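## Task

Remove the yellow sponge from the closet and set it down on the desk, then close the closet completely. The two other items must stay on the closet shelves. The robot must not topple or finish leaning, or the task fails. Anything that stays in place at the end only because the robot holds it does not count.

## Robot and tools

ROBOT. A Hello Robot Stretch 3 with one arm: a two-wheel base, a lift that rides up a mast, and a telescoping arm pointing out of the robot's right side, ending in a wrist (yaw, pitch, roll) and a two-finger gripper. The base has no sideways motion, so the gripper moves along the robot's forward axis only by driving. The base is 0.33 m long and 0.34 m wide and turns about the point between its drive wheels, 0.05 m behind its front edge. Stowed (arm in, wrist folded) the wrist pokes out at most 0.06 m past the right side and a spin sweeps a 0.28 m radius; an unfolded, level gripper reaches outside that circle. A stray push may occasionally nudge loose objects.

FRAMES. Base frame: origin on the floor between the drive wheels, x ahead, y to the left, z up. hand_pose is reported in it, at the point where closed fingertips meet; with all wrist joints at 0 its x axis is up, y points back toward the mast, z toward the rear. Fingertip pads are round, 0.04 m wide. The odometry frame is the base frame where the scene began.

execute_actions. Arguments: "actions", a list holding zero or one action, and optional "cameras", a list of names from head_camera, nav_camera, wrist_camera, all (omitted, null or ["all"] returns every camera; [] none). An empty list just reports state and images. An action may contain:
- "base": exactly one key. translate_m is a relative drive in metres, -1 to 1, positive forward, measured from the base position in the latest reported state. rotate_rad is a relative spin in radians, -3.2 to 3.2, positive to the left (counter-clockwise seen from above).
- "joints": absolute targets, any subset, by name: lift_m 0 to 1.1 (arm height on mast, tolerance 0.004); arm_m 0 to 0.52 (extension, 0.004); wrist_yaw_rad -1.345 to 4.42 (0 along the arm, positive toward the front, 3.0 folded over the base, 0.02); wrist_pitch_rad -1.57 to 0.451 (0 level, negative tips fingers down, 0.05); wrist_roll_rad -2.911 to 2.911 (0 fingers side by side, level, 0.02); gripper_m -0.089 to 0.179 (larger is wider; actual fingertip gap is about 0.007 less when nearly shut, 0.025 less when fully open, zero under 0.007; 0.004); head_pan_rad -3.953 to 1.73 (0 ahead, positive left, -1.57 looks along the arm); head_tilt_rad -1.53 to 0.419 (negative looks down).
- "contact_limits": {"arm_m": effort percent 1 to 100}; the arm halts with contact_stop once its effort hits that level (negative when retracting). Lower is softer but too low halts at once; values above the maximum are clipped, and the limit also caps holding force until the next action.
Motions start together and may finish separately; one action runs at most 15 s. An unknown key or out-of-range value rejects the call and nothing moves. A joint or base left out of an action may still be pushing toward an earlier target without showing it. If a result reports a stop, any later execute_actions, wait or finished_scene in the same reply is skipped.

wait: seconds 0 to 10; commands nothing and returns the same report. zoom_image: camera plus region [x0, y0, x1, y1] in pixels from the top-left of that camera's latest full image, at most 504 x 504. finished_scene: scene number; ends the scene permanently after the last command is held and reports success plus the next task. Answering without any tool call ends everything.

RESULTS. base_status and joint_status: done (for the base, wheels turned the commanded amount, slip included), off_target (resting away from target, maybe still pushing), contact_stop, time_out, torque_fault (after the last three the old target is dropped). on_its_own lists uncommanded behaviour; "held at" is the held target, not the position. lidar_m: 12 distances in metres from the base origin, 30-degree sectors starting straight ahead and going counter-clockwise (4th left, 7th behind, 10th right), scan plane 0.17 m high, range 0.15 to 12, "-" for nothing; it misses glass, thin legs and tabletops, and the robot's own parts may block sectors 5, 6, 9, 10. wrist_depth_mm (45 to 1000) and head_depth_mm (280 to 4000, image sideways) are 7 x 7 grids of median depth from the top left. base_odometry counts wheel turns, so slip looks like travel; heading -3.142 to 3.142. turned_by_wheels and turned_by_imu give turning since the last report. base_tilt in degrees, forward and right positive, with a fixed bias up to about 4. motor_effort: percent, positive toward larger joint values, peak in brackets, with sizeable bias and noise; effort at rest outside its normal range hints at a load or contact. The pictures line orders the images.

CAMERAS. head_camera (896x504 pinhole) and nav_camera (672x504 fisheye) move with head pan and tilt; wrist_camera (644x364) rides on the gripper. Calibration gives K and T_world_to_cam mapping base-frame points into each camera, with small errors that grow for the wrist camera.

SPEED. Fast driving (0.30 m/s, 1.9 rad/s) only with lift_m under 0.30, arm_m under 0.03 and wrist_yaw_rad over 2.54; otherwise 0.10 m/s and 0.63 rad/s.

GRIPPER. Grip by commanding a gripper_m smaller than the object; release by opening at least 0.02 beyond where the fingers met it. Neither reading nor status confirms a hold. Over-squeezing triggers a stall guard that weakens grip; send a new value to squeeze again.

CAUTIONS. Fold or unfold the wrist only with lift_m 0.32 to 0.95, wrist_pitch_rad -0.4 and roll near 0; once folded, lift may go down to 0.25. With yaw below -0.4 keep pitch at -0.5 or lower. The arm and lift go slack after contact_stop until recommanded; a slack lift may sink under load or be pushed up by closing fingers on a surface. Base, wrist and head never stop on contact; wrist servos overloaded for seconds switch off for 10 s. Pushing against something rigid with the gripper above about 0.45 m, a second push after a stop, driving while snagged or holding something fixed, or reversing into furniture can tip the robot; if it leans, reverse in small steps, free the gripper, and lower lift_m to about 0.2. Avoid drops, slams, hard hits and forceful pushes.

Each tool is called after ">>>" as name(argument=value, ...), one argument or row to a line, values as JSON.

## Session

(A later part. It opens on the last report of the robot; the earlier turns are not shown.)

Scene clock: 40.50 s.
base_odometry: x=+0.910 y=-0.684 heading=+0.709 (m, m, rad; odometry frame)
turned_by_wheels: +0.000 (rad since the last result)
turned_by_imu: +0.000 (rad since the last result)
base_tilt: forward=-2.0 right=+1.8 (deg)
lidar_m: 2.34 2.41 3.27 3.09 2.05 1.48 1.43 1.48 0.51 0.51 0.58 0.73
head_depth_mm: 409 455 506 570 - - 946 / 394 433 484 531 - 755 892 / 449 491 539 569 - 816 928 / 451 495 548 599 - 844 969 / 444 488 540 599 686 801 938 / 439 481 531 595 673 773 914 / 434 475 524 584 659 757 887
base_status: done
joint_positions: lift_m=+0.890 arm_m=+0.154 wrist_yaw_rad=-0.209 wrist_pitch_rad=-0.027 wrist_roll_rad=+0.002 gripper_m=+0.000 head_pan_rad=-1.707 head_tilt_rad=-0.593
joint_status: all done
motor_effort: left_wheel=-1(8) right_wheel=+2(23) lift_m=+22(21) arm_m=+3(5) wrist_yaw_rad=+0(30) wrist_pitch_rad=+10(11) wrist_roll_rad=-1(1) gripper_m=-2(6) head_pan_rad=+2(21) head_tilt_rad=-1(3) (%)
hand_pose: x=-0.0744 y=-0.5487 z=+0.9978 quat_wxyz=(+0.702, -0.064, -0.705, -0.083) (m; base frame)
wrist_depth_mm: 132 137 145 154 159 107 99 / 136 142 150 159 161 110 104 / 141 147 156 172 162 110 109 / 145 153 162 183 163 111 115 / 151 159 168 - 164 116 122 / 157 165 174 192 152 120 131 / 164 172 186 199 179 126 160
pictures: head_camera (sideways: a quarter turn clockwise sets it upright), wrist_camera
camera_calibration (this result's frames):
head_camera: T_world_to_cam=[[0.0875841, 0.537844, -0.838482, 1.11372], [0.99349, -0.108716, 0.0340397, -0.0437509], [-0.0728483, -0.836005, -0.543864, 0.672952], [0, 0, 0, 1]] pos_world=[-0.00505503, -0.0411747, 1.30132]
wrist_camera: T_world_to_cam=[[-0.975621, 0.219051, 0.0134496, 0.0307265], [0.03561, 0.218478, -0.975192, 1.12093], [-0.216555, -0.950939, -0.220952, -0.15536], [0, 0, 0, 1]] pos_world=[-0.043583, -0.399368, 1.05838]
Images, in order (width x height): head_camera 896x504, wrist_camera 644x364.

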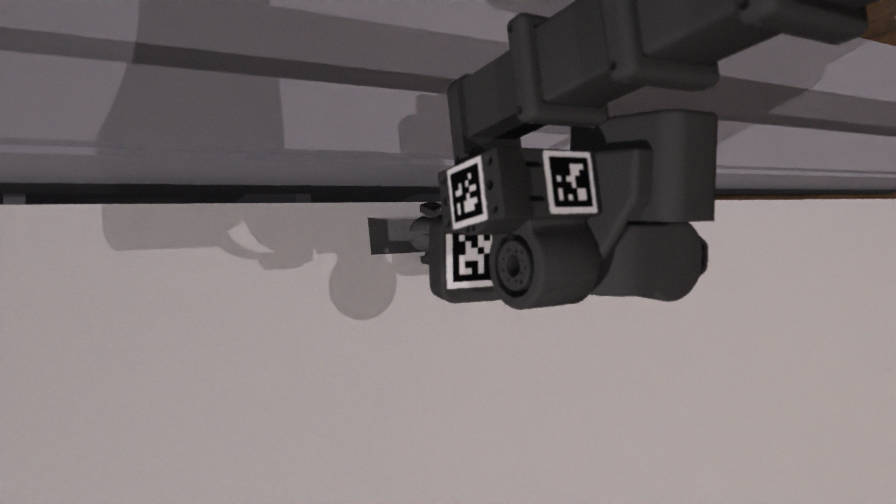

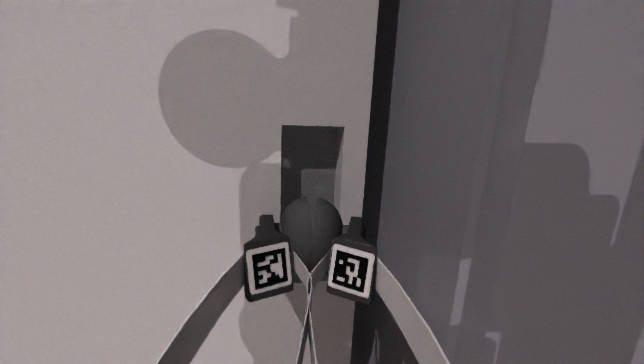

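Gap about 1.8 cm; finish with yaw.

>>> execute_actions(
  actions=[
    {"joints":{"wrist_yaw_rad":-0.31,"arm_m":0.159}},
  ],
  cameras=["wrist_camera","head_camera"],
)

>>> execute_actions(
  actions=[
    {"base":{"translate_m":0.004},"joints":{"arm_m":0.05}},
  ],
  cameras=["wrist_camera"],
)

Scene clock: 41.83 s.
base_odometry: x=+0.910 y=-0.684 heading=+0.710 (m, m, rad; odometry frame)
turned_by_wheels: +0.000 (rad since the last result)
turned_by_imu: +0.001 (rad since the last result)
base_tilt: forward=-2.0 right=+1.8 (deg)
lidar_m: 2.33 2.42 3.31 3.08 2.04 1.49 1.43 1.48 0.50 0.51 0.58 0.73
head_depth_mm: 409 454 506 568 - - 949 / 394 433 483 527 - 753 894 / 444 487 540 549 - 816 913 / 452 496 549 594 - 844 971 / 445 490 541 606 687 800 945 / 441 482 532 595 674 777 919 / 436 475 523 584 660 761 897
base_status: not commanded
joint_positions: lift_m=+0.890 arm_m=+0.159 wrist_yaw_rad=-0.304 wrist_pitch_rad=-0.028 wrist_roll_rad=+0.002 gripper_m=+0.000 head_pan_rad=-1.707 head_tilt_rad=-0.593
joint_status: all done
motor_effort: left_wheel=+1(6) right_wheel=-1(12) lift_m=+21(22) arm_m=+3(10) wrist_yaw_rad=-4(21) wrist_pitch_rad=+11(11) wrist_roll_rad=-1(1) gripper_m=-2(3) head_pan_rad=+2(2) head_tilt_rad=-2(4) (%)
hand_pose: x=-0.0979 y=-0.5474 z=+0.9978 quat_wxyz=(+0.697, -0.097, -0.701, -0.117) (m; base frame)
wrist_depth_mm: 126 133 144 156 121 99 109 / 131 138 149 162 122 103 134 / 135 143 155 171 124 108 143 / 139 148 161 183 125 113 151 / 144 154 167 - 126 120 161 / 149 160 170 194 127 128 173 / 155 165 185 196 138 136 187
pictures: head_camera (sideways: a quarter turn clockwise sets it upright), wrist_camera
camera_calibration (this result's frames):
head_camera: T_world_to_cam=[[0.0875793, 0.537847, -0.838481, 1.11372], [0.993491, -0.108707, 0.0340398, -0.043751], [-0.0728401, -0.836004, -0.543867, 0.672955], [0, 0, 0, 1]] pos_world=[-0.00505464, -0.0411749, 1.30132]
wrist_camera: T_world_to_cam=[[-0.950385, 0.310785, 0.013463, 0.0601928], [0.056286, 0.214365, -0.97513, 1.12114], [-0.305942, -0.925992, -0.221223, -0.15412], [0, 0, 0, 1]] pos_world=[-0.0530499, -0.401755, 1.05836]
Images, in order (width x height): head_camera 896x504, wrist_camera 644x364.

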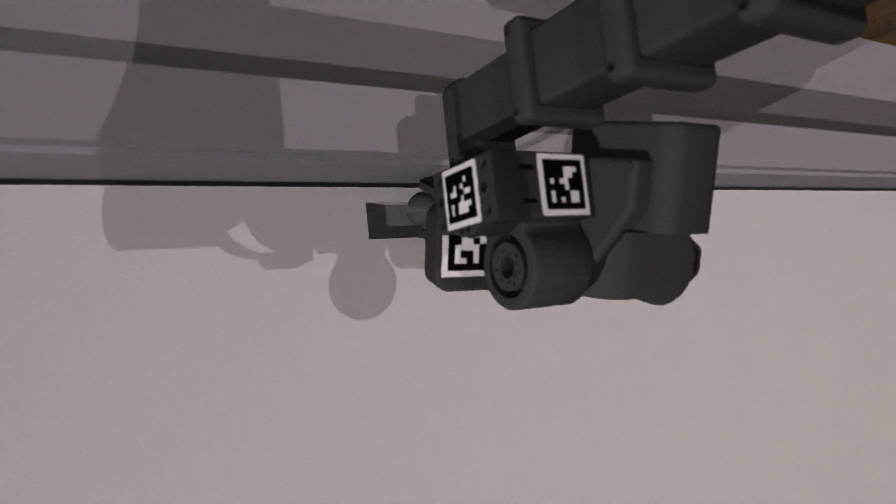

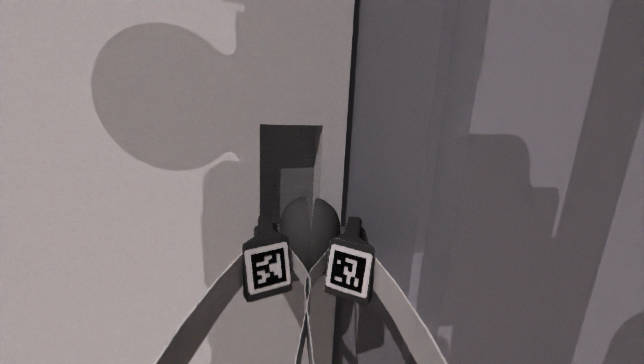

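Scene clock: 43.87 s.
base_odometry: x=+0.913 y=-0.682 heading=+0.709 (m, m, rad; odometry frame)
turned_by_wheels: +0.000 (rad since the last result)
turned_by_imu: +0.000 (rad since the last result)
base_tilt: forward=-2.0 right=+1.8 (deg)
lidar_m: 2.33 2.41 3.29 3.10 2.05 1.48 1.43 1.48 0.51 0.52 0.58 0.73
head_depth_mm: 408 454 505 569 635 - - / 396 433 484 544 609 - - / 448 489 541 606 - - - / 450 494 549 617 670 - - / 444 489 541 604 686 794 940 / 440 481 532 594 670 774 916 / 434 475 524 585 661 759 893
base_status: done
joint_positions: lift_m=+0.890 arm_m=+0.050 wrist_yaw_rad=-0.310 wrist_pitch_rad=-0.027 wrist_roll_rad=+0.002 gripper_m=+0.000 head_pan_rad=-1.707 head_tilt_rad=-0.593
joint_status: all done
motor_effort: left_wheel=+0(6) right_wheel=+2(4) lift_m=+22(22) arm_m=-3(2) wrist_yaw_rad=+0(4) wrist_pitch_rad=+10(11) wrist_roll_rad=-1(1) gripper_m=-2(2) head_pan_rad=+2(2) head_tilt_rad=-4(3) (%)
hand_pose: x=-0.0993 y=-0.4385 z=+0.9980 quat_wxyz=(+0.697, -0.100, -0.701, -0.119) (m; base frame)
wrist_depth_mm: 209 221 240 228 204 243 - / 215 230 248 233 215 256 - / 221 237 257 237 225 267 - / 230 246 269 243 251 284 - / 238 255 275 - 264 299 - / 245 266 285 254 280 318 - / 256 276 310 260 291 339 -
pictures: wrist_camera
camera_calibration (this result's frames):
wrist_camera: T_world_to_cam=[[-0.948608, 0.316168, 0.0134523, 0.0275762], [0.0572162, 0.213166, -0.975339, 1.09789], [-0.311239, -0.924445, -0.220301, -0.0544204], [0, 0, 0, 1]] pos_world=[-0.0535957, -0.29306, 1.05845]
Images, in order (width x height): wrist_camera 644x364.

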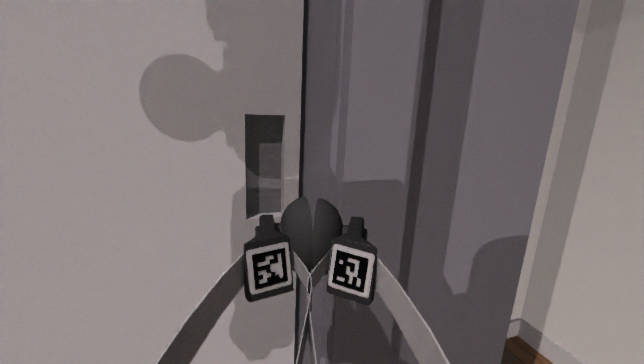

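>>> execute_actions(
  actions=[
    {"base":{"translate_m":0.008},"joints":{"arm_m":0.13,"lift_m":0.908}},
  ],
  cameras=["wrist_camera"],
)

>>> execute_actions(
  actions=[
    {"joints":{"arm_m":0.19},"contact_limits":{"arm_m":10}},
  ],
  cameras=["wrist_camera"],
)

Scene clock: 46.23 s.
base_odometry: x=+0.919 y=-0.677 heading=+0.709 (m, m, rad; odometry frame)
turned_by_wheels: +0.000 (rad since the last result)
turned_by_imu: +0.001 (rad since the last result)
base_tilt: forward=-1.9 right=+1.8 (deg)
lidar_m: 2.32 2.41 3.29 3.09 2.06 1.50 1.44 1.49 0.51 0.53 0.58 0.73
head_depth_mm: 408 451 504 564 - - 920 / 398 437 482 525 - 768 888 / 456 497 547 590 - - 935 / 451 494 550 592 - 858 967 / 446 488 541 603 687 798 940 / 440 481 532 594 672 774 915 / 434 474 523 584 660 757 892
base_status: done
joint_positions: lift_m=+0.908 arm_m=+0.130 wrist_yaw_rad=-0.310 wrist_pitch_rad=-0.026 wrist_roll_rad=+0.002 gripper_m=+0.000 head_pan_rad=-1.707 head_tilt_rad=-0.593
joint_status: all done
motor_effort: left_wheel=+0(3) right_wheel=+1(7) lift_m=+30(30) arm_m=+3(2) wrist_yaw_rad=+0(0) wrist_pitch_rad=+10(10) wrist_roll_rad=-1(1) gripper_m=-2(3) head_pan_rad=+2(2) head_tilt_rad=-3(2) (%)
hand_pose: x=-0.0993 y=-0.5181 z=+1.0158 quat_wxyz=(+0.697, -0.100, -0.701, -0.118) (m; base frame)
wrist_depth_mm: 148 156 169 184 138 132 167 / 152 162 175 189 141 139 177 / 157 167 182 195 146 146 187 / 162 173 190 212 152 155 198 / 168 180 194 - 153 164 211 / 174 187 201 225 158 194 228 / 180 194 217 232 170 208 246
pictures: wrist_camera
camera_calibration (this result's frames):
wrist_camera: T_world_to_cam=[[-0.948564, 0.3163, 0.013445, 0.0525286], [0.0570683, 0.212609, -0.975469, 1.13198], [-0.311399, -0.924528, -0.219724, -0.124694], [0, 0, 0, 1]] pos_world=[-0.0536032, -0.372567, 1.07611]
Images, in order (width x height): wrist_camera 644x364.

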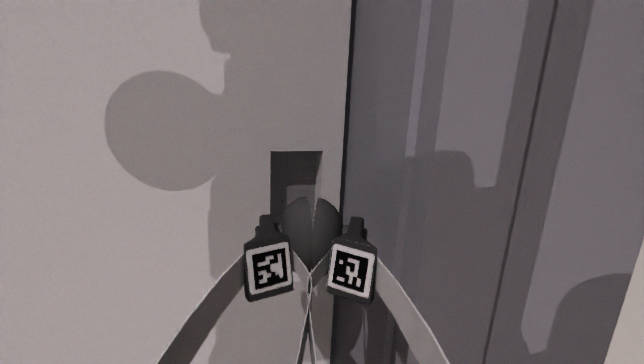

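Scene clock: 47.93 s.
base_odometry: x=+0.919 y=-0.677 heading=+0.709 (m, m, rad; odometry frame)
turned_by_wheels: +0.000 (rad since the last result)
turned_by_imu: +0.000 (rad since the last result)
base_tilt: forward=-2.1 right=+1.8 (deg)
lidar_m: 2.32 2.40 3.28 3.10 2.06 1.50 1.44 1.49 0.51 0.53 0.59 0.73
head_depth_mm: 409 451 506 560 - 802 934 / 400 436 485 518 652 751 888 / 456 496 548 - - 828 939 / 452 496 550 - - 834 973 / 446 489 541 600 686 799 950 / 440 483 533 596 678 776 918 / 436 476 525 585 660 760 895
base_status: not commanded
joint_positions: lift_m=+0.908 arm_m=+0.162 wrist_yaw_rad=-0.317 wrist_pitch_rad=-0.032 wrist_roll_rad=+0.002 gripper_m=+0.000 head_pan_rad=-1.707 head_tilt_rad=-0.594
joint_status: arm_m contact_stop (moved +0.032 of +0.060)
on_its_own: arm_m is slack since a contact_stop, until your next command for it (your +0.190 is given up)
motor_effort: left_wheel=-2(5) right_wheel=+5(4) lift_m=+29(30) arm_m=+0(9) wrist_yaw_rad=+5(6) wrist_pitch_rad=+13(15) wrist_roll_rad=-1(1) gripper_m=-3(3) head_pan_rad=+2(2) head_tilt_rad=-2(2) (%)
contact_limits: arm_m 10 (drawing in: default 24, maximum 40; extending or still: default 34, maximum 55)
hand_pose: x=-0.1011 y=-0.5492 z=+1.0141 quat_wxyz=(+0.696, -0.100, -0.700, -0.123) (m; base frame)
wrist_depth_mm: 123 131 142 154 135 101 108 / 128 135 147 160 137 105 114 / 132 140 153 168 138 110 122 / 137 146 159 183 139 114 152 / 141 151 164 - 141 119 163 / 146 157 169 199 134 127 175 / 152 163 184 200 154 136 191
pictures: wrist_camera
camera_calibration (this result's frames):
wrist_camera: T_world_to_cam=[[-0.946197, 0.323308, 0.0135313, 0.0647347], [0.0605938, 0.218101, -0.974043, 1.13906], [-0.317867, -0.920817, -0.225957, -0.146678], [0, 0, 0, 1]] pos_world=[-0.0543924, -0.404424, 1.07548]
Images, in order (width x height): wrist_camera 644x364.

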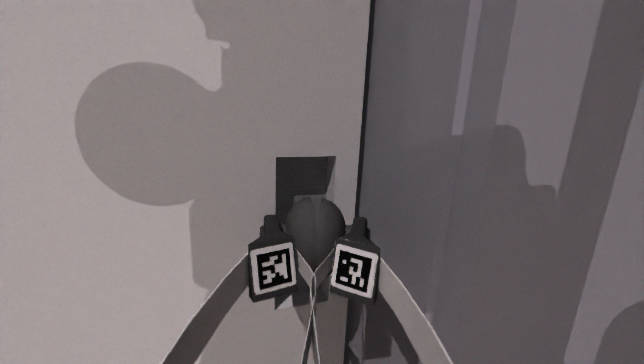

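>>> execute_actions(
  actions=[
    {"base":{"translate_m":-0.012},"joints":{"arm_m":0.164}},
  ],
  cameras=["wrist_camera","head_camera"],
)

Scene clock: 49.47 s.
base_odometry: x=+0.910 y=-0.684 heading=+0.709 (m, m, rad; odometry frame)
turned_by_wheels: +0.000 (rad since the last result)
turned_by_imu: +0.001 (rad since the last result)
base_tilt: forward=-2.0 right=+1.6 (deg)
lidar_m: 2.34 2.42 3.29 3.08 2.04 1.48 1.43 1.47 0.51 0.51 0.58 0.73
head_depth_mm: 410 456 507 562 - 803 941 / 396 436 485 - 660 753 894 / 446 488 539 559 - 804 922 / 453 498 551 - - 836 972 / 448 491 543 604 688 800 946 / 442 484 534 597 673 780 924 / 436 477 527 587 664 764 897
base_status: done
joint_positions: lift_m=+0.908 arm_m=+0.163 wrist_yaw_rad=-0.313 wrist_pitch_rad=-0.038 wrist_roll_rad=+0.002 gripper_m=+0.000 head_pan_rad=-1.707 head_tilt_rad=-0.594
joint_status: all done
motor_effort: left_wheel=+0(7) right_wheel=-6(6) lift_m=+29(29) arm_m=+11(11) wrist_yaw_rad=+3(5) wrist_pitch_rad=+15(15) wrist_roll_rad=-1(1) gripper_m=-2(2) head_pan_rad=+2(2) head_tilt_rad=-2(3) (%)
hand_pose: x=-0.1001 y=-0.5508 z=+1.0128 quat_wxyz=(+0.696, -0.097, -0.701, -0.124) (m; base frame)
wrist_depth_mm: 123 130 141 153 119 96 106 / 127 135 146 160 120 101 132 / 132 140 152 164 121 105 141 / 136 145 158 180 123 111 150 / 141 151 164 - 125 118 160 / 147 158 169 197 125 126 172 / 152 163 184 196 137 135 188
pictures: head_camera (sideways: a quarter turn clockwise sets it upright), wrist_camera
camera_calibration (this result's frames):
head_camera: T_world_to_cam=[[0.0875552, 0.53891, -0.8378, 1.11283], [0.993519, -0.108442, 0.0340739, -0.0437955], [-0.07249, -0.835354, -0.544912, 0.674313], [0, 0, 0, 1]] pos_world=[-0.00504183, -0.0411776, 1.30127]
wrist_camera: T_world_to_cam=[[-0.947472, 0.319547, 0.0136619, 0.063864], [0.0613029, 0.223358, -0.972807, 1.13972], [-0.313909, -0.92087, -0.231214, -0.142388], [0, 0, 0, 1]] pos_world=[-0.0540554, -0.406093, 1.07493]
Images, in order (width x height): head_camera 896x504, wrist_camera 644x364.

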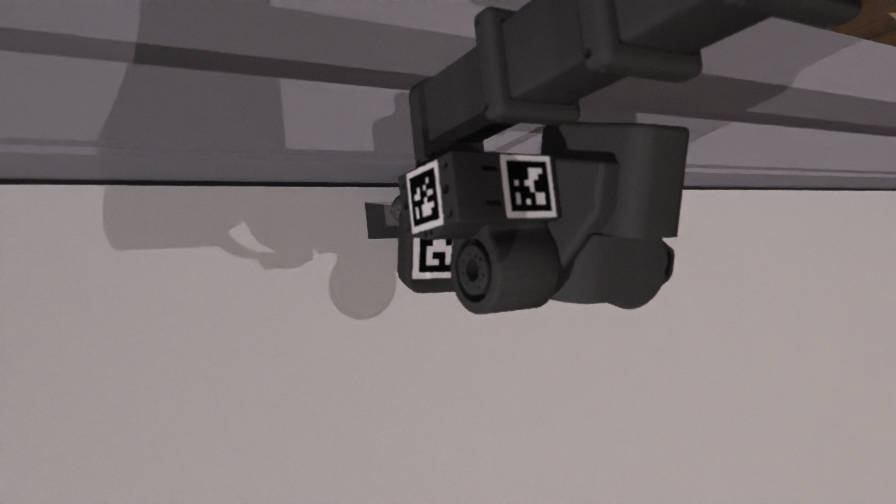

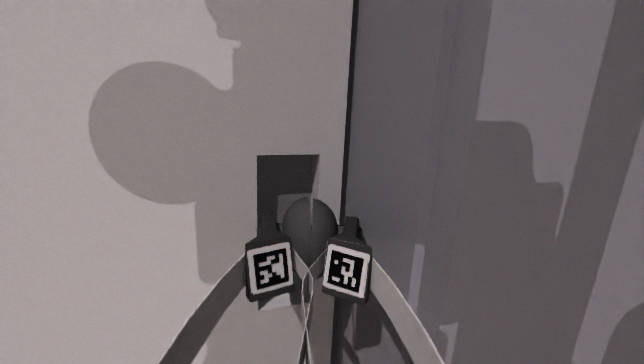

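>>> execute_actions(
  actions=[
    {"joints":{"arm_m":0.06}},
  ],
  cameras=[],
)

>>> execute_actions(
  actions=[
    {"base":{"translate_m":-0.065},"joints":{"wrist_yaw_rad":0,"wrist_roll_rad":1.57,"head_pan_rad":-1.57}},
  ],
  cameras=["wrist_camera","head_camera"],
)

Scene clock: 52.00 s.
base_odometry: x=+0.910 y=-0.684 heading=+0.709 (m, m, rad; odometry frame)
turned_by_wheels: +0.000 (rad since the last result)
turned_by_imu: +0.000 (rad since the last result)
base_tilt: forward=-2.0 right=+1.8 (deg)
lidar_m: 2.33 2.42 3.29 3.09 2.04 1.48 1.43 1.48 0.50 0.51 0.58 0.73
head_depth_mm: 408 454 506 571 - - 1194 / 394 434 483 549 - - - / 444 485 537 593 - - - / 451 494 547 612 - - 1035 / 445 488 539 604 685 800 944 / 439 480 530 595 674 775 915 / 433 474 523 583 660 758 892
base_status: not commanded
joint_positions: lift_m=+0.908 arm_m=+0.060 wrist_yaw_rad=-0.309 wrist_pitch_rad=-0.027 wrist_roll_rad=+0.002 gripper_m=+0.000 head_pan_rad=-1.707 head_tilt_rad=-0.594
joint_status: all done
motor_effort: left_wheel=+0(0) right_wheel=+2(6) lift_m=+29(29) arm_m=-3(13) wrist_yaw_rad=+0(4) wrist_pitch_rad=+10(15) wrist_roll_rad=-1(1) gripper_m=-2(3) head_pan_rad=+2(2) head_tilt_rad=-3(2) (%)
hand_pose: x=-0.0992 y=-0.4486 z=+1.0156 quat_wxyz=(+0.697, -0.099, -0.701, -0.118) (m; base frame)
wrist_depth_mm: 201 213 230 216 194 231 - / 206 220 238 221 203 243 - / 213 228 249 223 212 255 - / 220 236 259 229 239 272 - / 228 246 266 - 252 285 - / 237 256 275 241 269 305 - / 246 264 297 247 277 327 -
pictures: none
No camera images: the call's "cameras" was empty. Leave "cameras" out to get every camera's image.

Scene clock: 53.60 s.
base_odometry: x=+0.861 y=-0.727 heading=+0.709 (m, m, rad; odometry frame)
turned_by_wheels: +0.000 (rad since the last result)
turned_by_imu: +0.000 (rad since the last result)
base_tilt: forward=-2.0 right=+1.8 (deg)
lidar_m: 2.40 2.49 3.38 3.09 1.95 1.42 1.36 1.40 0.52 0.49 0.58 0.73
head_depth_mm: 389 433 478 538 - - - / 381 418 464 521 578 - - / 446 483 527 574 - - - / 445 489 542 608 682 844 965 / 445 490 542 609 692 809 960 / 445 489 542 610 694 807 966 / 446 489 543 608 690 805 960
base_status: done
joint_positions: lift_m=+0.908 arm_m=+0.060 wrist_yaw_rad=-0.002 wrist_pitch_rad=-0.027 wrist_roll_rad=+1.569 gripper_m=+0.000 head_pan_rad=-1.577 head_tilt_rad=-0.594
joint_status: all done
motor_effort: left_wheel=+0(5) right_wheel=+2(2) lift_m=+29(29) arm_m=-3(3) wrist_yaw_rad=+1(1) wrist_pitch_rad=+10(10) wrist_roll_rad=+1(1) gripper_m=-2(3) head_pan_rad=+2(13) head_tilt_rad=-3(2) (%)
hand_pose: x=-0.0217 y=-0.4607 z=+1.0153 quat_wxyz=(+0.001, -0.001, -1.000, -0.014) (m; base frame)
wrist_depth_mm: 172 175 179 182 186 188 193 / 167 169 171 175 178 182 187 / 171 174 177 179 183 187 189 / 250 254 259 276 268 274 280 / 259 263 266 - 279 284 288 / 266 270 275 286 288 294 300 / 276 280 286 293 296 304 312
pictures: head_camera (sideways: a quarter turn clockwise sets it upright), wrist_camera
camera_calibration (this result's frames):
head_camera: T_world_to_cam=[[0.0171345, 0.545707, -0.837801, 1.11326], [0.9992, 0.0209386, 0.0340739, -0.0438302], [0.0361367, -0.837714, -0.544912, 0.67365], [0, 0, 0, 1]] pos_world=[0.000376311, -0.0422726, 1.30127]
wrist_camera: T_world_to_cam=[[-0.0173594, 0.0400073, -0.999049, 1.02897], [0.981256, 0.192484, -0.00934212, 0.144824], [0.191927, -0.980484, -0.0425988, -0.242253], [0, 0, 0, 1]] pos_world=[-0.0777526, -0.306568, 1.01903]
Images, in order (width x height): head_camera 896x504, wrist_camera 644x364.

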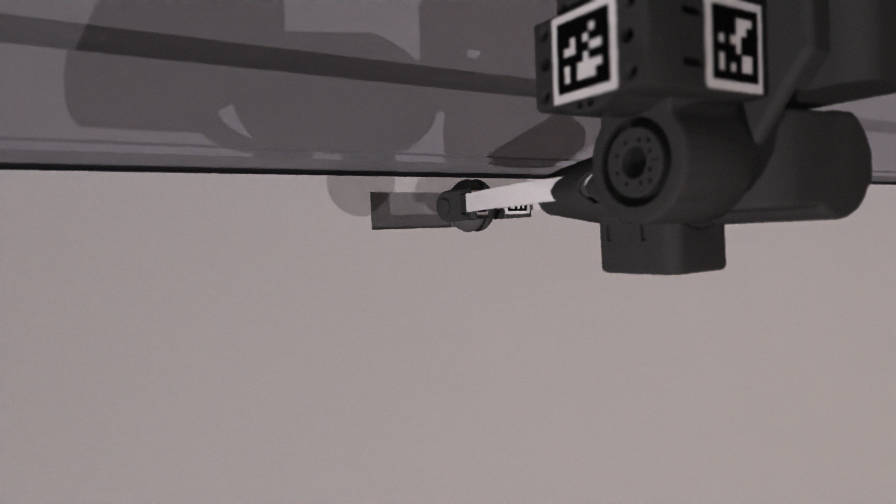

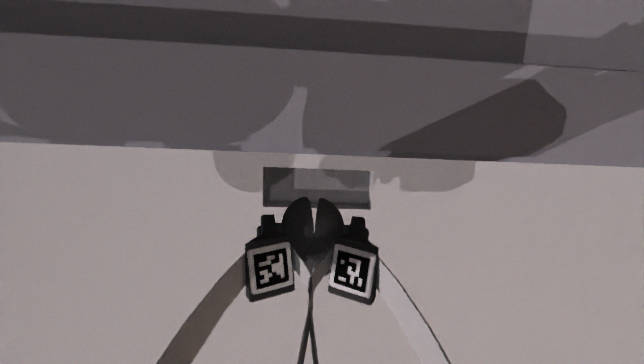

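>>> execute_actions(
  actions=[
    {"joints":{"arm_m":0.19},"contact_limits":{"arm_m":10}},
  ],
  cameras=["wrist_camera","head_camera"],
)

Scene clock: 55.70 s.
base_odometry: x=+0.861 y=-0.727 heading=+0.709 (m, m, rad; odometry frame)
turned_by_wheels: +0.000 (rad since the last result)
turned_by_imu: -0.002 (rad since the last result)
base_tilt: forward=-1.9 right=+1.8 (deg)
lidar_m: 2.40 2.48 3.37 3.08 1.95 1.42 1.36 1.41 0.52 0.49 0.59 0.73
head_depth_mm: 391 433 480 520 - 731 857 / 381 419 465 - - 720 856 / 442 479 529 542 - 804 902 / 447 492 546 614 719 814 971 / 447 492 545 612 699 813 971 / 447 491 543 611 697 811 968 / 445 491 544 611 697 809 966
base_status: not commanded
joint_positions: lift_m=+0.908 arm_m=+0.155 wrist_yaw_rad=-0.002 wrist_pitch_rad=-0.025 wrist_roll_rad=+1.569 gripper_m=+0.000 head_pan_rad=-1.577 head_tilt_rad=-0.594
joint_status: arm_m contact_stop (moved +0.095 of +0.130)
on_its_own: arm_m is slack since a contact_stop, until your next command for it (your +0.190 is given up)
motor_effort: left_wheel=-2(3) right_wheel=+5(10) lift_m=+29(29) arm_m=+0(9) wrist_yaw_rad=+2(6) wrist_pitch_rad=+9(10) wrist_roll_rad=+0(1) gripper_m=-2(2) head_pan_rad=+2(3) head_tilt_rad=-2(2) (%)
contact_limits: arm_m 10 (drawing in: default 24, maximum 40; extending or still: default 34, maximum 55)
hand_pose: x=-0.0219 y=-0.5555 z=+1.0159 quat_wxyz=(+0.001, -0.001, -1.000, -0.013) (m; base frame)
wrist_depth_mm: - 79 80 81 83 84 86 / - 81 82 84 85 87 88 / - 83 85 86 88 89 91 / 161 87 88 89 91 93 94 / 165 168 172 - 181 182 187 / 171 173 177 182 185 189 192 / 177 180 185 188 191 195 201
pictures: head_camera (sideways: a quarter turn clockwise sets it upright), wrist_camera
camera_calibration (this result's frames):
head_camera: T_world_to_cam=[[0.0170037, 0.545713, -0.8378, 1.11326], [0.999195, 0.0211782, 0.034074, -0.0438302], [0.0363377, -0.837704, -0.544914, 0.673651], [0, 0, 0, 1]] pos_world=[0.00038645, -0.042274, 1.30127]
wrist_camera: T_world_to_cam=[[-0.0166419, 0.0378521, -0.999145, 1.03224], [0.981381, 0.191856, -0.0090777, 0.162614], [0.191348, -0.980693, -0.0403402, -0.337578], [0, 0, 0, 1]] pos_world=[-0.0778132, -0.401332, 1.01922]
Images, in order (width x height): head_camera 896x504, wrist_camera 644x364.

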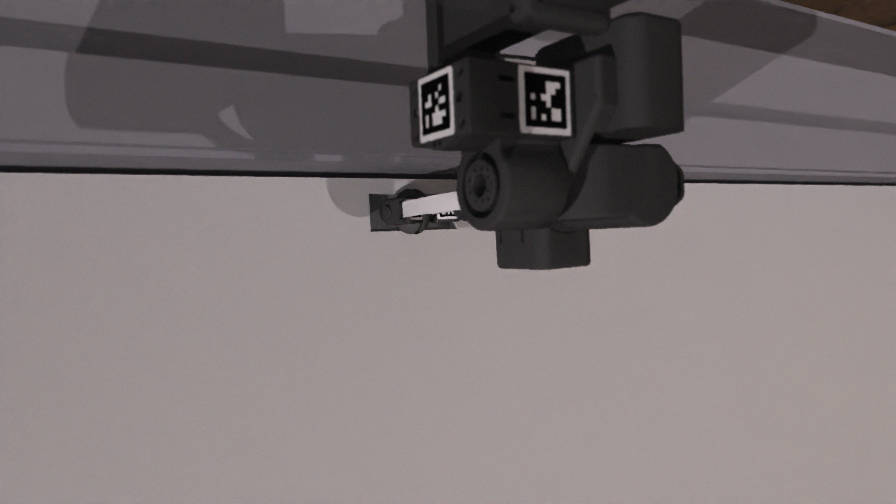

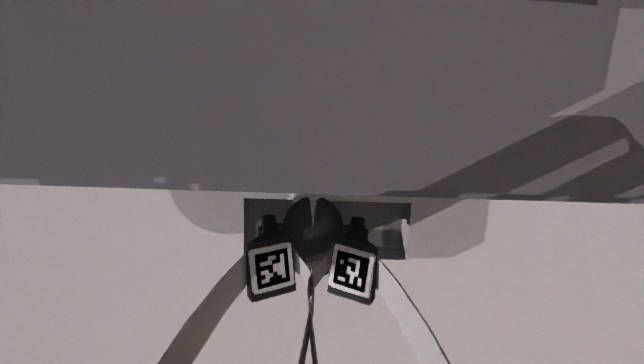

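>>> execute_actions(
  actions=[
    {"base":{"translate_m":-0.01},"joints":{"arm_m":0.156}},
  ],
  cameras=["wrist_camera","head_camera"],
)

Scene clock: 57.10 s.
base_odometry: x=+0.853 y=-0.733 heading=+0.709 (m, m, rad; odometry frame)
turned_by_wheels: +0.000 (rad since the last result)
turned_by_imu: +0.001 (rad since the last result)
base_tilt: forward=-1.9 right=+1.8 (deg)
lidar_m: 2.41 2.49 3.39 3.11 1.93 1.41 1.35 1.40 0.52 0.49 0.59 0.73
head_depth_mm: 394 434 480 520 - 732 879 / 381 418 466 - - 730 856 / 437 472 522 549 - 746 903 / 448 492 546 614 723 817 974 / 447 491 545 611 698 815 974 / 448 492 545 611 699 812 970 / 447 491 544 610 697 812 968
base_status: done
joint_positions: lift_m=+0.908 arm_m=+0.155 wrist_yaw_rad=+0.023 wrist_pitch_rad=-0.024 wrist_roll_rad=+1.569 gripper_m=+0.000 head_pan_rad=-1.577 head_tilt_rad=-0.594
joint_status: all done
on_its_own: wrist_yaw_rad is at rest, and its effort (-15) is outside its rest range (-12 to +12)
motor_effort: left_wheel=+4(7) right_wheel=-8(11) lift_m=+29(29) arm_m=+7(6) wrist_yaw_rad=-15(19) wrist_pitch_rad=+9(9) wrist_roll_rad=+0(0) gripper_m=-1(2) head_pan_rad=+2(2) head_tilt_rad=-3(3) (%)
hand_pose: x=-0.0155 y=-0.5559 z=+1.0159 quat_wxyz=(+0.001, +0.011, -1.000, -0.013) (m; base frame)
wrist_depth_mm: - 77 78 79 80 82 84 / - 79 80 82 83 85 86 / - 82 83 85 86 88 89 / 85 85 86 88 90 91 93 / 166 168 172 - 181 182 186 / 172 174 177 184 186 190 194 / 179 182 187 190 193 197 202
pictures: head_camera (sideways: a quarter turn clockwise sets it upright), wrist_camera
camera_calibration (this result's frames):
head_camera: T_world_to_cam=[[0.0170037, 0.545713, -0.8378, 1.11326], [0.999195, 0.021178, 0.034074, -0.0438302], [0.0363376, -0.837704, -0.544914, 0.673651], [0, 0, 0, 1]] pos_world=[0.000386445, -0.0422739, 1.30127]
wrist_camera: T_world_to_cam=[[-0.0175791, 0.0373248, -0.999149, 1.03208], [0.976284, 0.216304, -0.00909639, 0.169951], [0.215781, -0.975612, -0.040242, -0.336055], [0, 0, 0, 1]] pos_world=[-0.0752629, -0.403143, 1.01923]
Images, in order (width x height): head_camera 896x504, wrist_camera 644x364.

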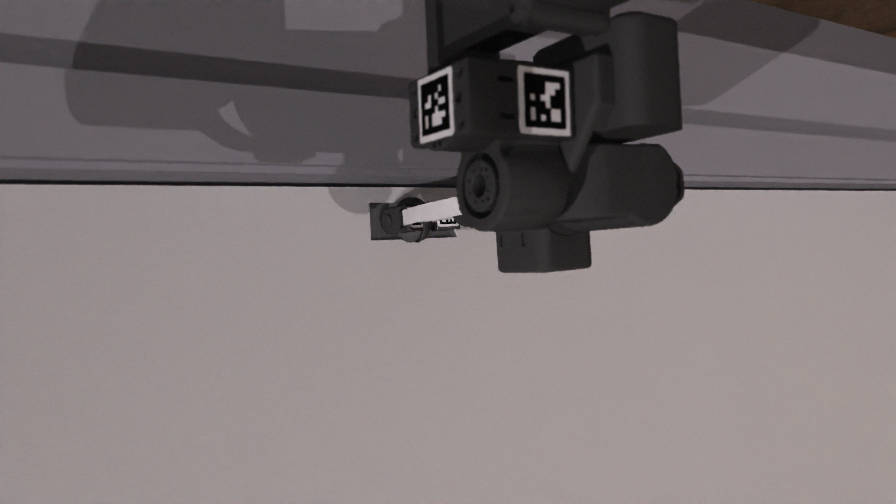

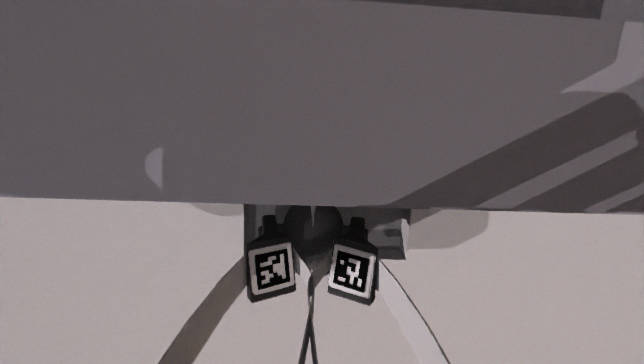

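Engaged; needs more force to break away.

>>> execute_actions(
  actions=[
    {"base":{"translate_m":-0.012}},
  ],
  cameras=["head_camera"],
)

Scene clock: 58.20 s.
base_odometry: x=+0.844 y=-0.741 heading=+0.710 (m, m, rad; odometry frame)
turned_by_wheels: +0.000 (rad since the last result)
turned_by_imu: +0.001 (rad since the last result)
base_tilt: forward=-1.9 right=+1.9 (deg)
lidar_m: 2.43 2.51 3.40 3.52 1.92 1.39 1.34 1.38 0.52 0.49 0.59 0.74
head_depth_mm: 393 432 480 521 - 735 902 / 384 425 472 - - 731 853 / 397 431 480 516 - 736 872 / 448 493 545 614 722 817 978 / 448 493 544 612 700 815 974 / 448 491 545 614 700 813 966 / 447 492 545 611 698 813 972
base_status: done
joint_positions: lift_m=+0.908 arm_m=+0.155 wrist_yaw_rad=+0.066 wrist_pitch_rad=-0.024 wrist_roll_rad=+1.569 gripper_m=+0.000 head_pan_rad=-1.577 head_tilt_rad=-0.594
joint_status: not commanded
on_its_own: wrist_yaw_rad is held at +0.041, not at your +0.000, by its stall guard, which is still easing
motor_effort: left_wheel=+5(7) right_wheel=-9(13) lift_m=+29(29) arm_m=+7(7) wrist_yaw_rad=-17(18) wrist_pitch_rad=+9(9) wrist_roll_rad=+0(0) gripper_m=-2(2) head_pan_rad=+2(3) head_tilt_rad=+0(2) (%)
hand_pose: x=-0.0044 y=-0.5554 z=+1.0159 quat_wxyz=(+0.002, +0.033, -0.999, -0.013) (m; base frame)
wrist_depth_mm: - 74 75 77 78 80 92 / - 77 78 79 80 82 83 / - 80 81 83 84 86 87 / - 83 85 86 88 89 91 / 167 169 172 89 182 182 187 / 175 177 180 186 188 191 196 / 183 186 190 194 197 202 206
pictures: head_camera (sideways: a quarter turn clockwise sets it upright)
camera_calibration (this result's frames):
head_camera: T_world_to_cam=[[0.0170038, 0.545713, -0.8378, 1.11326], [0.999195, 0.0211779, 0.034074, -0.0438302], [0.0363375, -0.837704, -0.544914, 0.673651], [0, 0, 0, 1]] pos_world=[0.00038644, -0.0422739, 1.30127]
Images, in order (width x height): head_camera 896x504.

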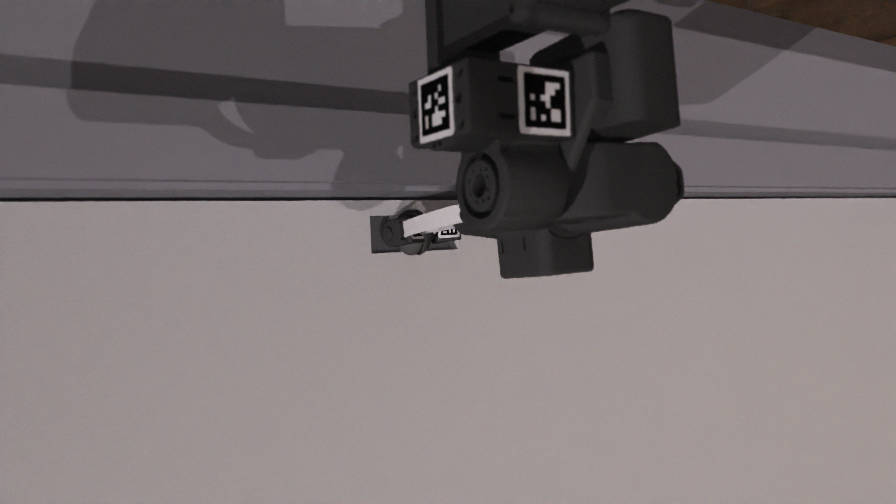

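>>> execute_actions(
  actions=[
    {"joints":{"wrist_yaw_rad":-0.06}},
  ],
  cameras=["head_camera"],
)

Scene clock: 61.13 s.
base_odometry: x=+0.844 y=-0.741 heading=+0.711 (m, m, rad; odometry frame)
turned_by_wheels: +0.001 (rad since the last result)
turned_by_imu: +0.002 (rad since the last result)
base_tilt: forward=-1.9 right=+1.7 (deg)
lidar_m: 2.42 2.51 3.42 3.10 1.92 1.39 1.33 1.38 0.52 0.49 0.59 0.74
head_depth_mm: 394 432 480 515 - 730 901 / 384 425 471 - - 732 853 / 397 438 486 512 - 736 875 / 447 492 547 614 718 817 975 / 447 492 545 614 699 814 972 / 447 491 545 613 698 816 968 / 447 491 544 611 698 811 967
base_status: not commanded
joint_positions: lift_m=+0.908 arm_m=+0.156 wrist_yaw_rad=+0.033 wrist_pitch_rad=-0.024 wrist_roll_rad=+1.569 gripper_m=+0.000 head_pan_rad=-1.577 head_tilt_rad=-0.594
joint_status: wrist_yaw_rad off_target (ended at +0.033, target -0.060)
on_its_own: left_wheel is at rest, and its effort (+20) is outside its rest range (-18 to +18); right_wheel is at rest, and its effort (-40) is outside its rest range (-18 to +18); wrist_yaw_rad is at rest, and its effort (-64) is outside its rest range (-12 to +12)
motor_effort: left_wheel=+20(20) right_wheel=-40(40) lift_m=+29(29) arm_m=+5(5) wrist_yaw_rad=-64(63) wrist_pitch_rad=+10(9) wrist_roll_rad=+0(0) gripper_m=-2(2) head_pan_rad=+2(2) head_tilt_rad=-2(2) (%)
hand_pose: x=-0.0129 y=-0.5559 z=+1.0159 quat_wxyz=(+0.001, +0.017, -1.000, -0.013) (m; base frame)
wrist_depth_mm: - 76 78 79 91 93 95 / - 78 80 81 82 84 85 / - 81 83 84 86 87 88 / - 84 86 87 89 91 92 / 166 168 171 90 180 182 186 / 174 177 178 185 187 191 194 / 181 184 188 191 195 201 205
pictures: head_camera (sideways: a quarter turn clockwise sets it upright)
camera_calibration (this result's frames):
head_camera: T_world_to_cam=[[0.0170039, 0.545713, -0.8378, 1.11326], [0.999195, 0.0211778, 0.034074, -0.0438302], [0.0363374, -0.837704, -0.544914, 0.673651], [0, 0, 0, 1]] pos_world=[0.000386435, -0.0422739, 1.30127]
Images, in order (width x height): head_camera 896x504.

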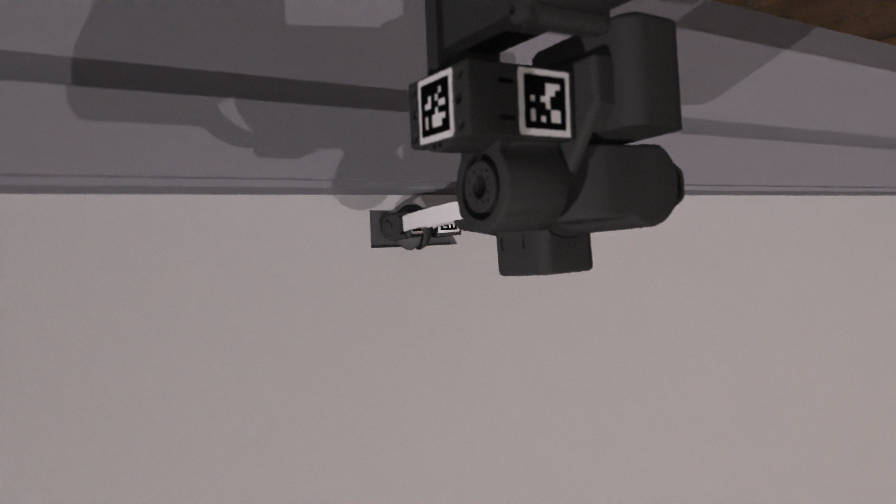

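>>> execute_actions(
  actions=[
    {"joints":{"wrist_yaw_rad":0.05,"arm_m":0.05}},
  ],
  cameras=[],
)

>>> execute_actions(
  actions=[
    {"base":{"translate_m":1.0},"joints":{"wrist_yaw_rad":0.0,"arm_m":0.03,"wrist_roll_rad":-1.57}},
  ],
  cameras=["head_camera","wrist_camera"],
)

Scene clock: 63.53 s.
base_odometry: x=+0.844 y=-0.741 heading=+0.709 (m, m, rad; odometry frame)
turned_by_wheels: -0.001 (rad since the last result)
turned_by_imu: -0.002 (rad since the last result)
base_tilt: forward=-1.9 right=+1.8 (deg)
lidar_m: 2.42 2.51 3.42 3.12 1.92 1.39 1.34 1.39 0.52 0.49 0.58 0.74
head_depth_mm: 394 432 481 537 592 - - / 383 425 471 532 590 - - / 393 431 478 541 583 - - / 447 490 544 612 689 - 969 / 446 490 543 611 696 811 965 / 446 489 544 609 694 806 966 / 445 489 543 611 693 809 960
base_status: not commanded
joint_positions: lift_m=+0.908 arm_m=+0.050 wrist_yaw_rad=+0.049 wrist_pitch_rad=-0.024 wrist_roll_rad=+1.569 gripper_m=+0.000 head_pan_rad=-1.577 head_tilt_rad=-0.594
joint_status: all done
motor_effort: left_wheel=+0(20) right_wheel=+1(40) lift_m=+29(29) arm_m=-3(4) wrist_yaw_rad=+1(62) wrist_pitch_rad=+9(9) wrist_roll_rad=+0(0) gripper_m=-3(2) head_pan_rad=+2(2) head_tilt_rad=-2(1) (%)
hand_pose: x=-0.0088 y=-0.4505 z=+1.0160 quat_wxyz=(+0.001, +0.025, -1.000, -0.012) (m; base frame)
wrist_depth_mm: 180 182 184 187 190 193 196 / 172 176 178 183 186 197 200 / 180 181 185 187 191 194 197 / 261 265 271 284 282 286 289 / 273 277 283 - 292 297 303 / 284 289 291 302 306 309 315 / 298 300 309 313 319 329 334
pictures: none
No camera images: the call's "cameras" was empty. Leave "cameras" out to get every camera's image.

Scene clock: 74.70 s.
base_odometry: x=+1.603 y=-0.090 heading=+0.709 (m, m, rad; odometry frame)
turned_by_wheels: +0.000 (rad since the last result)
turned_by_imu: +0.003 (rad since the last result)
base_tilt: forward=-2.0 right=+1.8 (deg)
lidar_m: 1.42 1.47 1.99 3.28 3.20 2.44 2.34 0.79 0.53 0.50 0.50 1.48
head_depth_mm: 397 437 485 545 608 - - / 398 436 484 544 621 - - / 397 436 485 534 609 - - / 397 435 484 543 618 704 862 / 396 435 482 543 618 - 833 / 396 435 483 538 593 673 823 / 392 419 457 504 590 691 824
base_status: done
joint_positions: lift_m=+0.908 arm_m=+0.030 wrist_yaw_rad=+0.001 wrist_pitch_rad=-0.024 wrist_roll_rad=-1.569 gripper_m=+0.000 head_pan_rad=-1.577 head_tilt_rad=-0.594
joint_status: all done
motor_effort: left_wheel=-1(5) right_wheel=+2(6) lift_m=+29(29) arm_m=-3(2) wrist_yaw_rad=+0(1) wrist_pitch_rad=+9(9) wrist_roll_rad=+0(3) gripper_m=-2(2) head_pan_rad=+2(2) head_tilt_rad=-1(3) (%)
hand_pose: x=-0.0209 y=-0.4308 z=+1.0164 quat_wxyz=(+1.000, +0.013, -0.001, +0.000) (m; base frame)
wrist_depth_mm: 219 216 217 223 212 210 209 / 226 225 222 222 219 216 215 / 235 233 230 226 226 224 222 / 243 239 237 236 233 232 229 / 251 249 245 - 241 239 237 / 260 258 256 254 249 248 244 / 270 267 263 263 259 257 254
pictures: head_camera (sideways: a quarter turn clockwise sets it upright), wrist_camera
camera_calibration (this result's frames):
head_camera: T_world_to_cam=[[0.0169965, 0.545713, -0.8378, 1.11326], [0.999195, 0.0211913, 0.034074, -0.0438302], [0.0363487, -0.837704, -0.544914, 0.67365], [0, 0, 0, 1]] pos_world=[0.000387005, -0.042274, 1.30127]
wrist_camera: T_world_to_cam=[[0.0131866, -0.0125012, 0.999835, -1.02476], [-0.9812, 0.192383, 0.0153463, 0.0720679], [-0.192543, -0.98124, -0.00972929, -0.254813], [0, 0, 0, 1]] pos_world=[0.0351637, -0.276708, 1.02101]
Images, in order (width x height): head_camera 896x504, wrist_camera 644x364.

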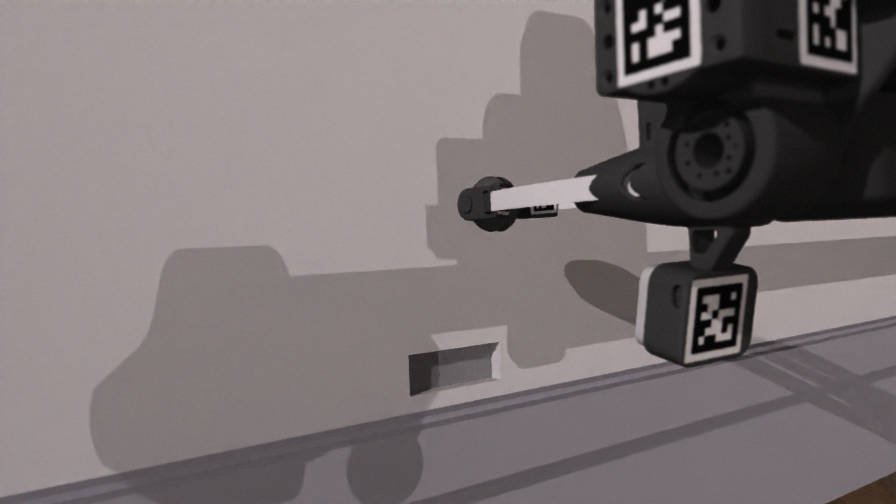

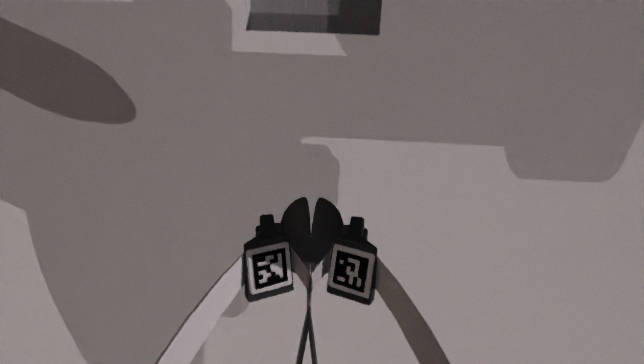

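>>> execute_actions(
  actions=[
    {"base":{"translate_m":0.132}},
  ],
  cameras=["head_camera"],
)

>>> execute_actions(
  actions=[
    {"joints":{"arm_m":0.14},"contact_limits":{"arm_m":10}},
  ],
  cameras=["wrist_camera","head_camera"],
)

Scene clock: 77.47 s.
base_odometry: x=+1.703 y=-0.004 heading=+0.709 (m, m, rad; odometry frame)
turned_by_wheels: +0.000 (rad since the last result)
turned_by_imu: +0.001 (rad since the last result)
base_tilt: forward=-1.9 right=+1.8 (deg)
lidar_m: 1.29 1.33 1.81 3.53 3.23 2.58 2.47 0.72 0.52 0.47 0.50 1.34
head_depth_mm: 396 436 482 543 606 - - / 396 435 482 541 619 - - / 396 434 483 543 605 - - / 385 422 466 515 594 673 823 / 369 405 456 512 593 - 824 / 381 418 464 520 592 687 1190 / 380 418 462 519 616 1534 1287
base_status: done
joint_positions: lift_m=+0.908 arm_m=+0.030 wrist_yaw_rad=+0.001 wrist_pitch_rad=-0.024 wrist_roll_rad=-1.569 gripper_m=+0.000 head_pan_rad=-1.577 head_tilt_rad=-0.594
joint_status: not commanded
motor_effort: left_wheel=-1(5) right_wheel=+2(6) lift_m=+29(29) arm_m=-3(3) wrist_yaw_rad=+0(0) wrist_pitch_rad=+10(9) wrist_roll_rad=+0(0) gripper_m=-2(2) head_pan_rad=+2(2) head_tilt_rad=-2(3) (%)
hand_pose: x=-0.0209 y=-0.4308 z=+1.0164 quat_wxyz=(+1.000, +0.013, -0.001, +0.000) (m; base frame)
wrist_depth_mm: 201 200 199 197 196 194 192 / 195 194 194 192 191 196 196 / 201 199 197 196 194 193 191 / 241 240 238 246 230 230 228 / 250 246 245 - 239 238 235 / 258 255 255 254 248 247 245 / 268 265 262 261 257 254 252
pictures: head_camera (sideways: a quarter turn clockwise sets it upright)
camera_calibration (this result's frames):
head_camera: T_world_to_cam=[[0.0169966, 0.545713, -0.8378, 1.11326], [0.999195, 0.0211911, 0.034074, -0.0438302], [0.0363486, -0.837704, -0.544913, 0.67365], [0, 0, 0, 1]] pos_world=[0.000387, -0.042274, 1.30127]
Images, in order (width x height): head_camera 896x504.

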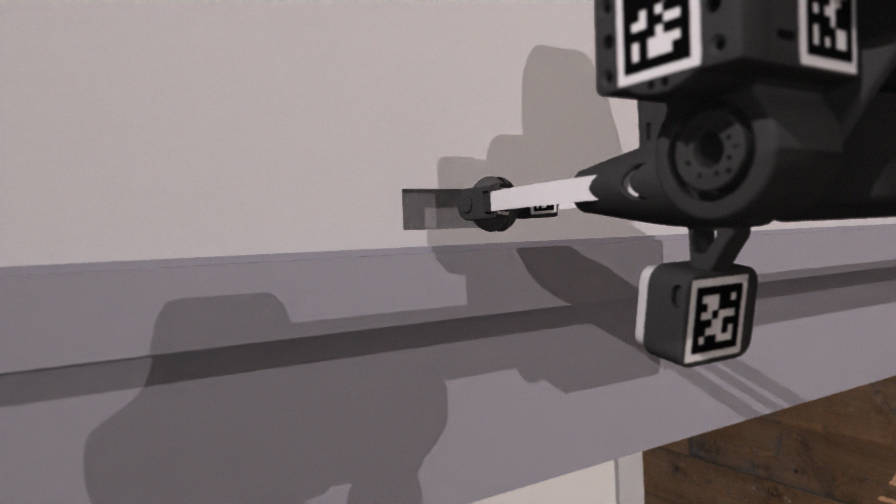

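Scene clock: 79.37 s.
base_odometry: x=+1.703 y=-0.004 heading=+0.709 (m, m, rad; odometry frame)
turned_by_wheels: +0.000 (rad since the last result)
turned_by_imu: -0.003 (rad since the last result)
base_tilt: forward=-2.0 right=+1.8 (deg)
lidar_m: 1.29 1.33 1.80 3.52 3.25 2.58 2.48 0.73 0.53 0.47 0.50 1.34
head_depth_mm: 398 438 485 536 - - 890 / 398 436 484 535 - - 889 / 397 436 484 543 - - 867 / 392 425 468 524 564 684 819 / 369 404 456 513 569 692 823 / 380 418 463 521 593 690 897 / 380 418 463 518 615 1502 1287
base_status: not commanded
joint_positions: lift_m=+0.908 arm_m=+0.096 wrist_yaw_rad=+0.005 wrist_pitch_rad=-0.024 wrist_roll_rad=-1.569 gripper_m=+0.000 head_pan_rad=-1.577 head_tilt_rad=-0.594
joint_status: arm_m contact_stop (moved +0.066 of +0.110)
on_its_own: arm_m is slack since a contact_stop, until your next command for it (your +0.140 is given up)
motor_effort: left_wheel=+0(3) right_wheel=+0(4) lift_m=+29(29) arm_m=+0(9) wrist_yaw_rad=-4(5) wrist_pitch_rad=+9(11) wrist_roll_rad=+0(0) gripper_m=-2(2) head_pan_rad=+2(2) head_tilt_rad=-2(1) (%)
contact_limits: arm_m 10 (drawing in: default 24, maximum 40; extending or still: default 34, maximum 55)
hand_pose: x=-0.0198 y=-0.4964 z=+1.0163 quat_wxyz=(+1.000, +0.013, +0.000, +0.003) (m; base frame)
wrist_depth_mm: 139 138 137 136 135 134 133 / 131 129 129 127 126 125 125 / 134 134 133 131 130 129 128 / 173 172 171 150 149 133 132 / 179 178 180 - 173 171 168 / 186 185 183 183 178 177 176 / 193 191 189 188 186 184 181
pictures: head_camera (sideways: a quarter turn clockwise sets it upright), wrist_camera
camera_calibration (this result's frames):
head_camera: T_world_to_cam=[[0.016974, 0.545819, -0.837731, 1.11317], [0.999194, 0.0212294, 0.0340774, -0.0438346], [0.0363846, -0.837634, -0.545019, 0.673787], [0, 0, 0, 1]] pos_world=[0.000388799, -0.0422742, 1.30126]
wrist_camera: T_world_to_cam=[[0.01379, -0.0126217, 0.999825, -1.02559], [-0.98205, 0.18795, 0.0159175, 0.0830294], [-0.188118, -0.982098, -0.00980332, -0.319276], [0, 0, 0, 1]] pos_world=[0.0356205, -0.34211, 1.02096]
Images, in order (width x height): head_camera 896x504, wrist_camera 644x364.

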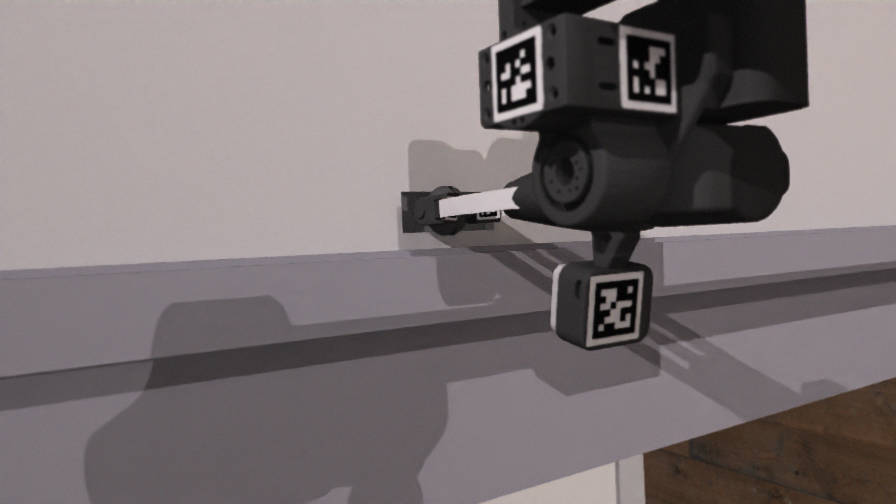

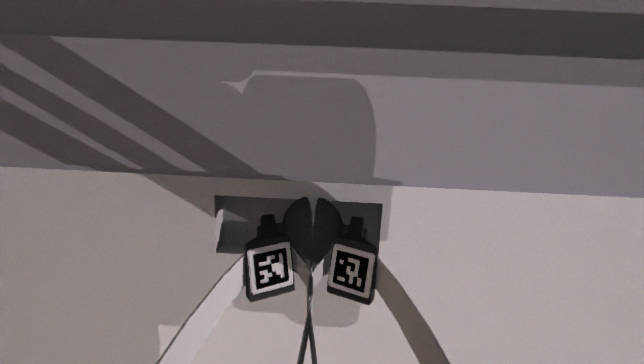

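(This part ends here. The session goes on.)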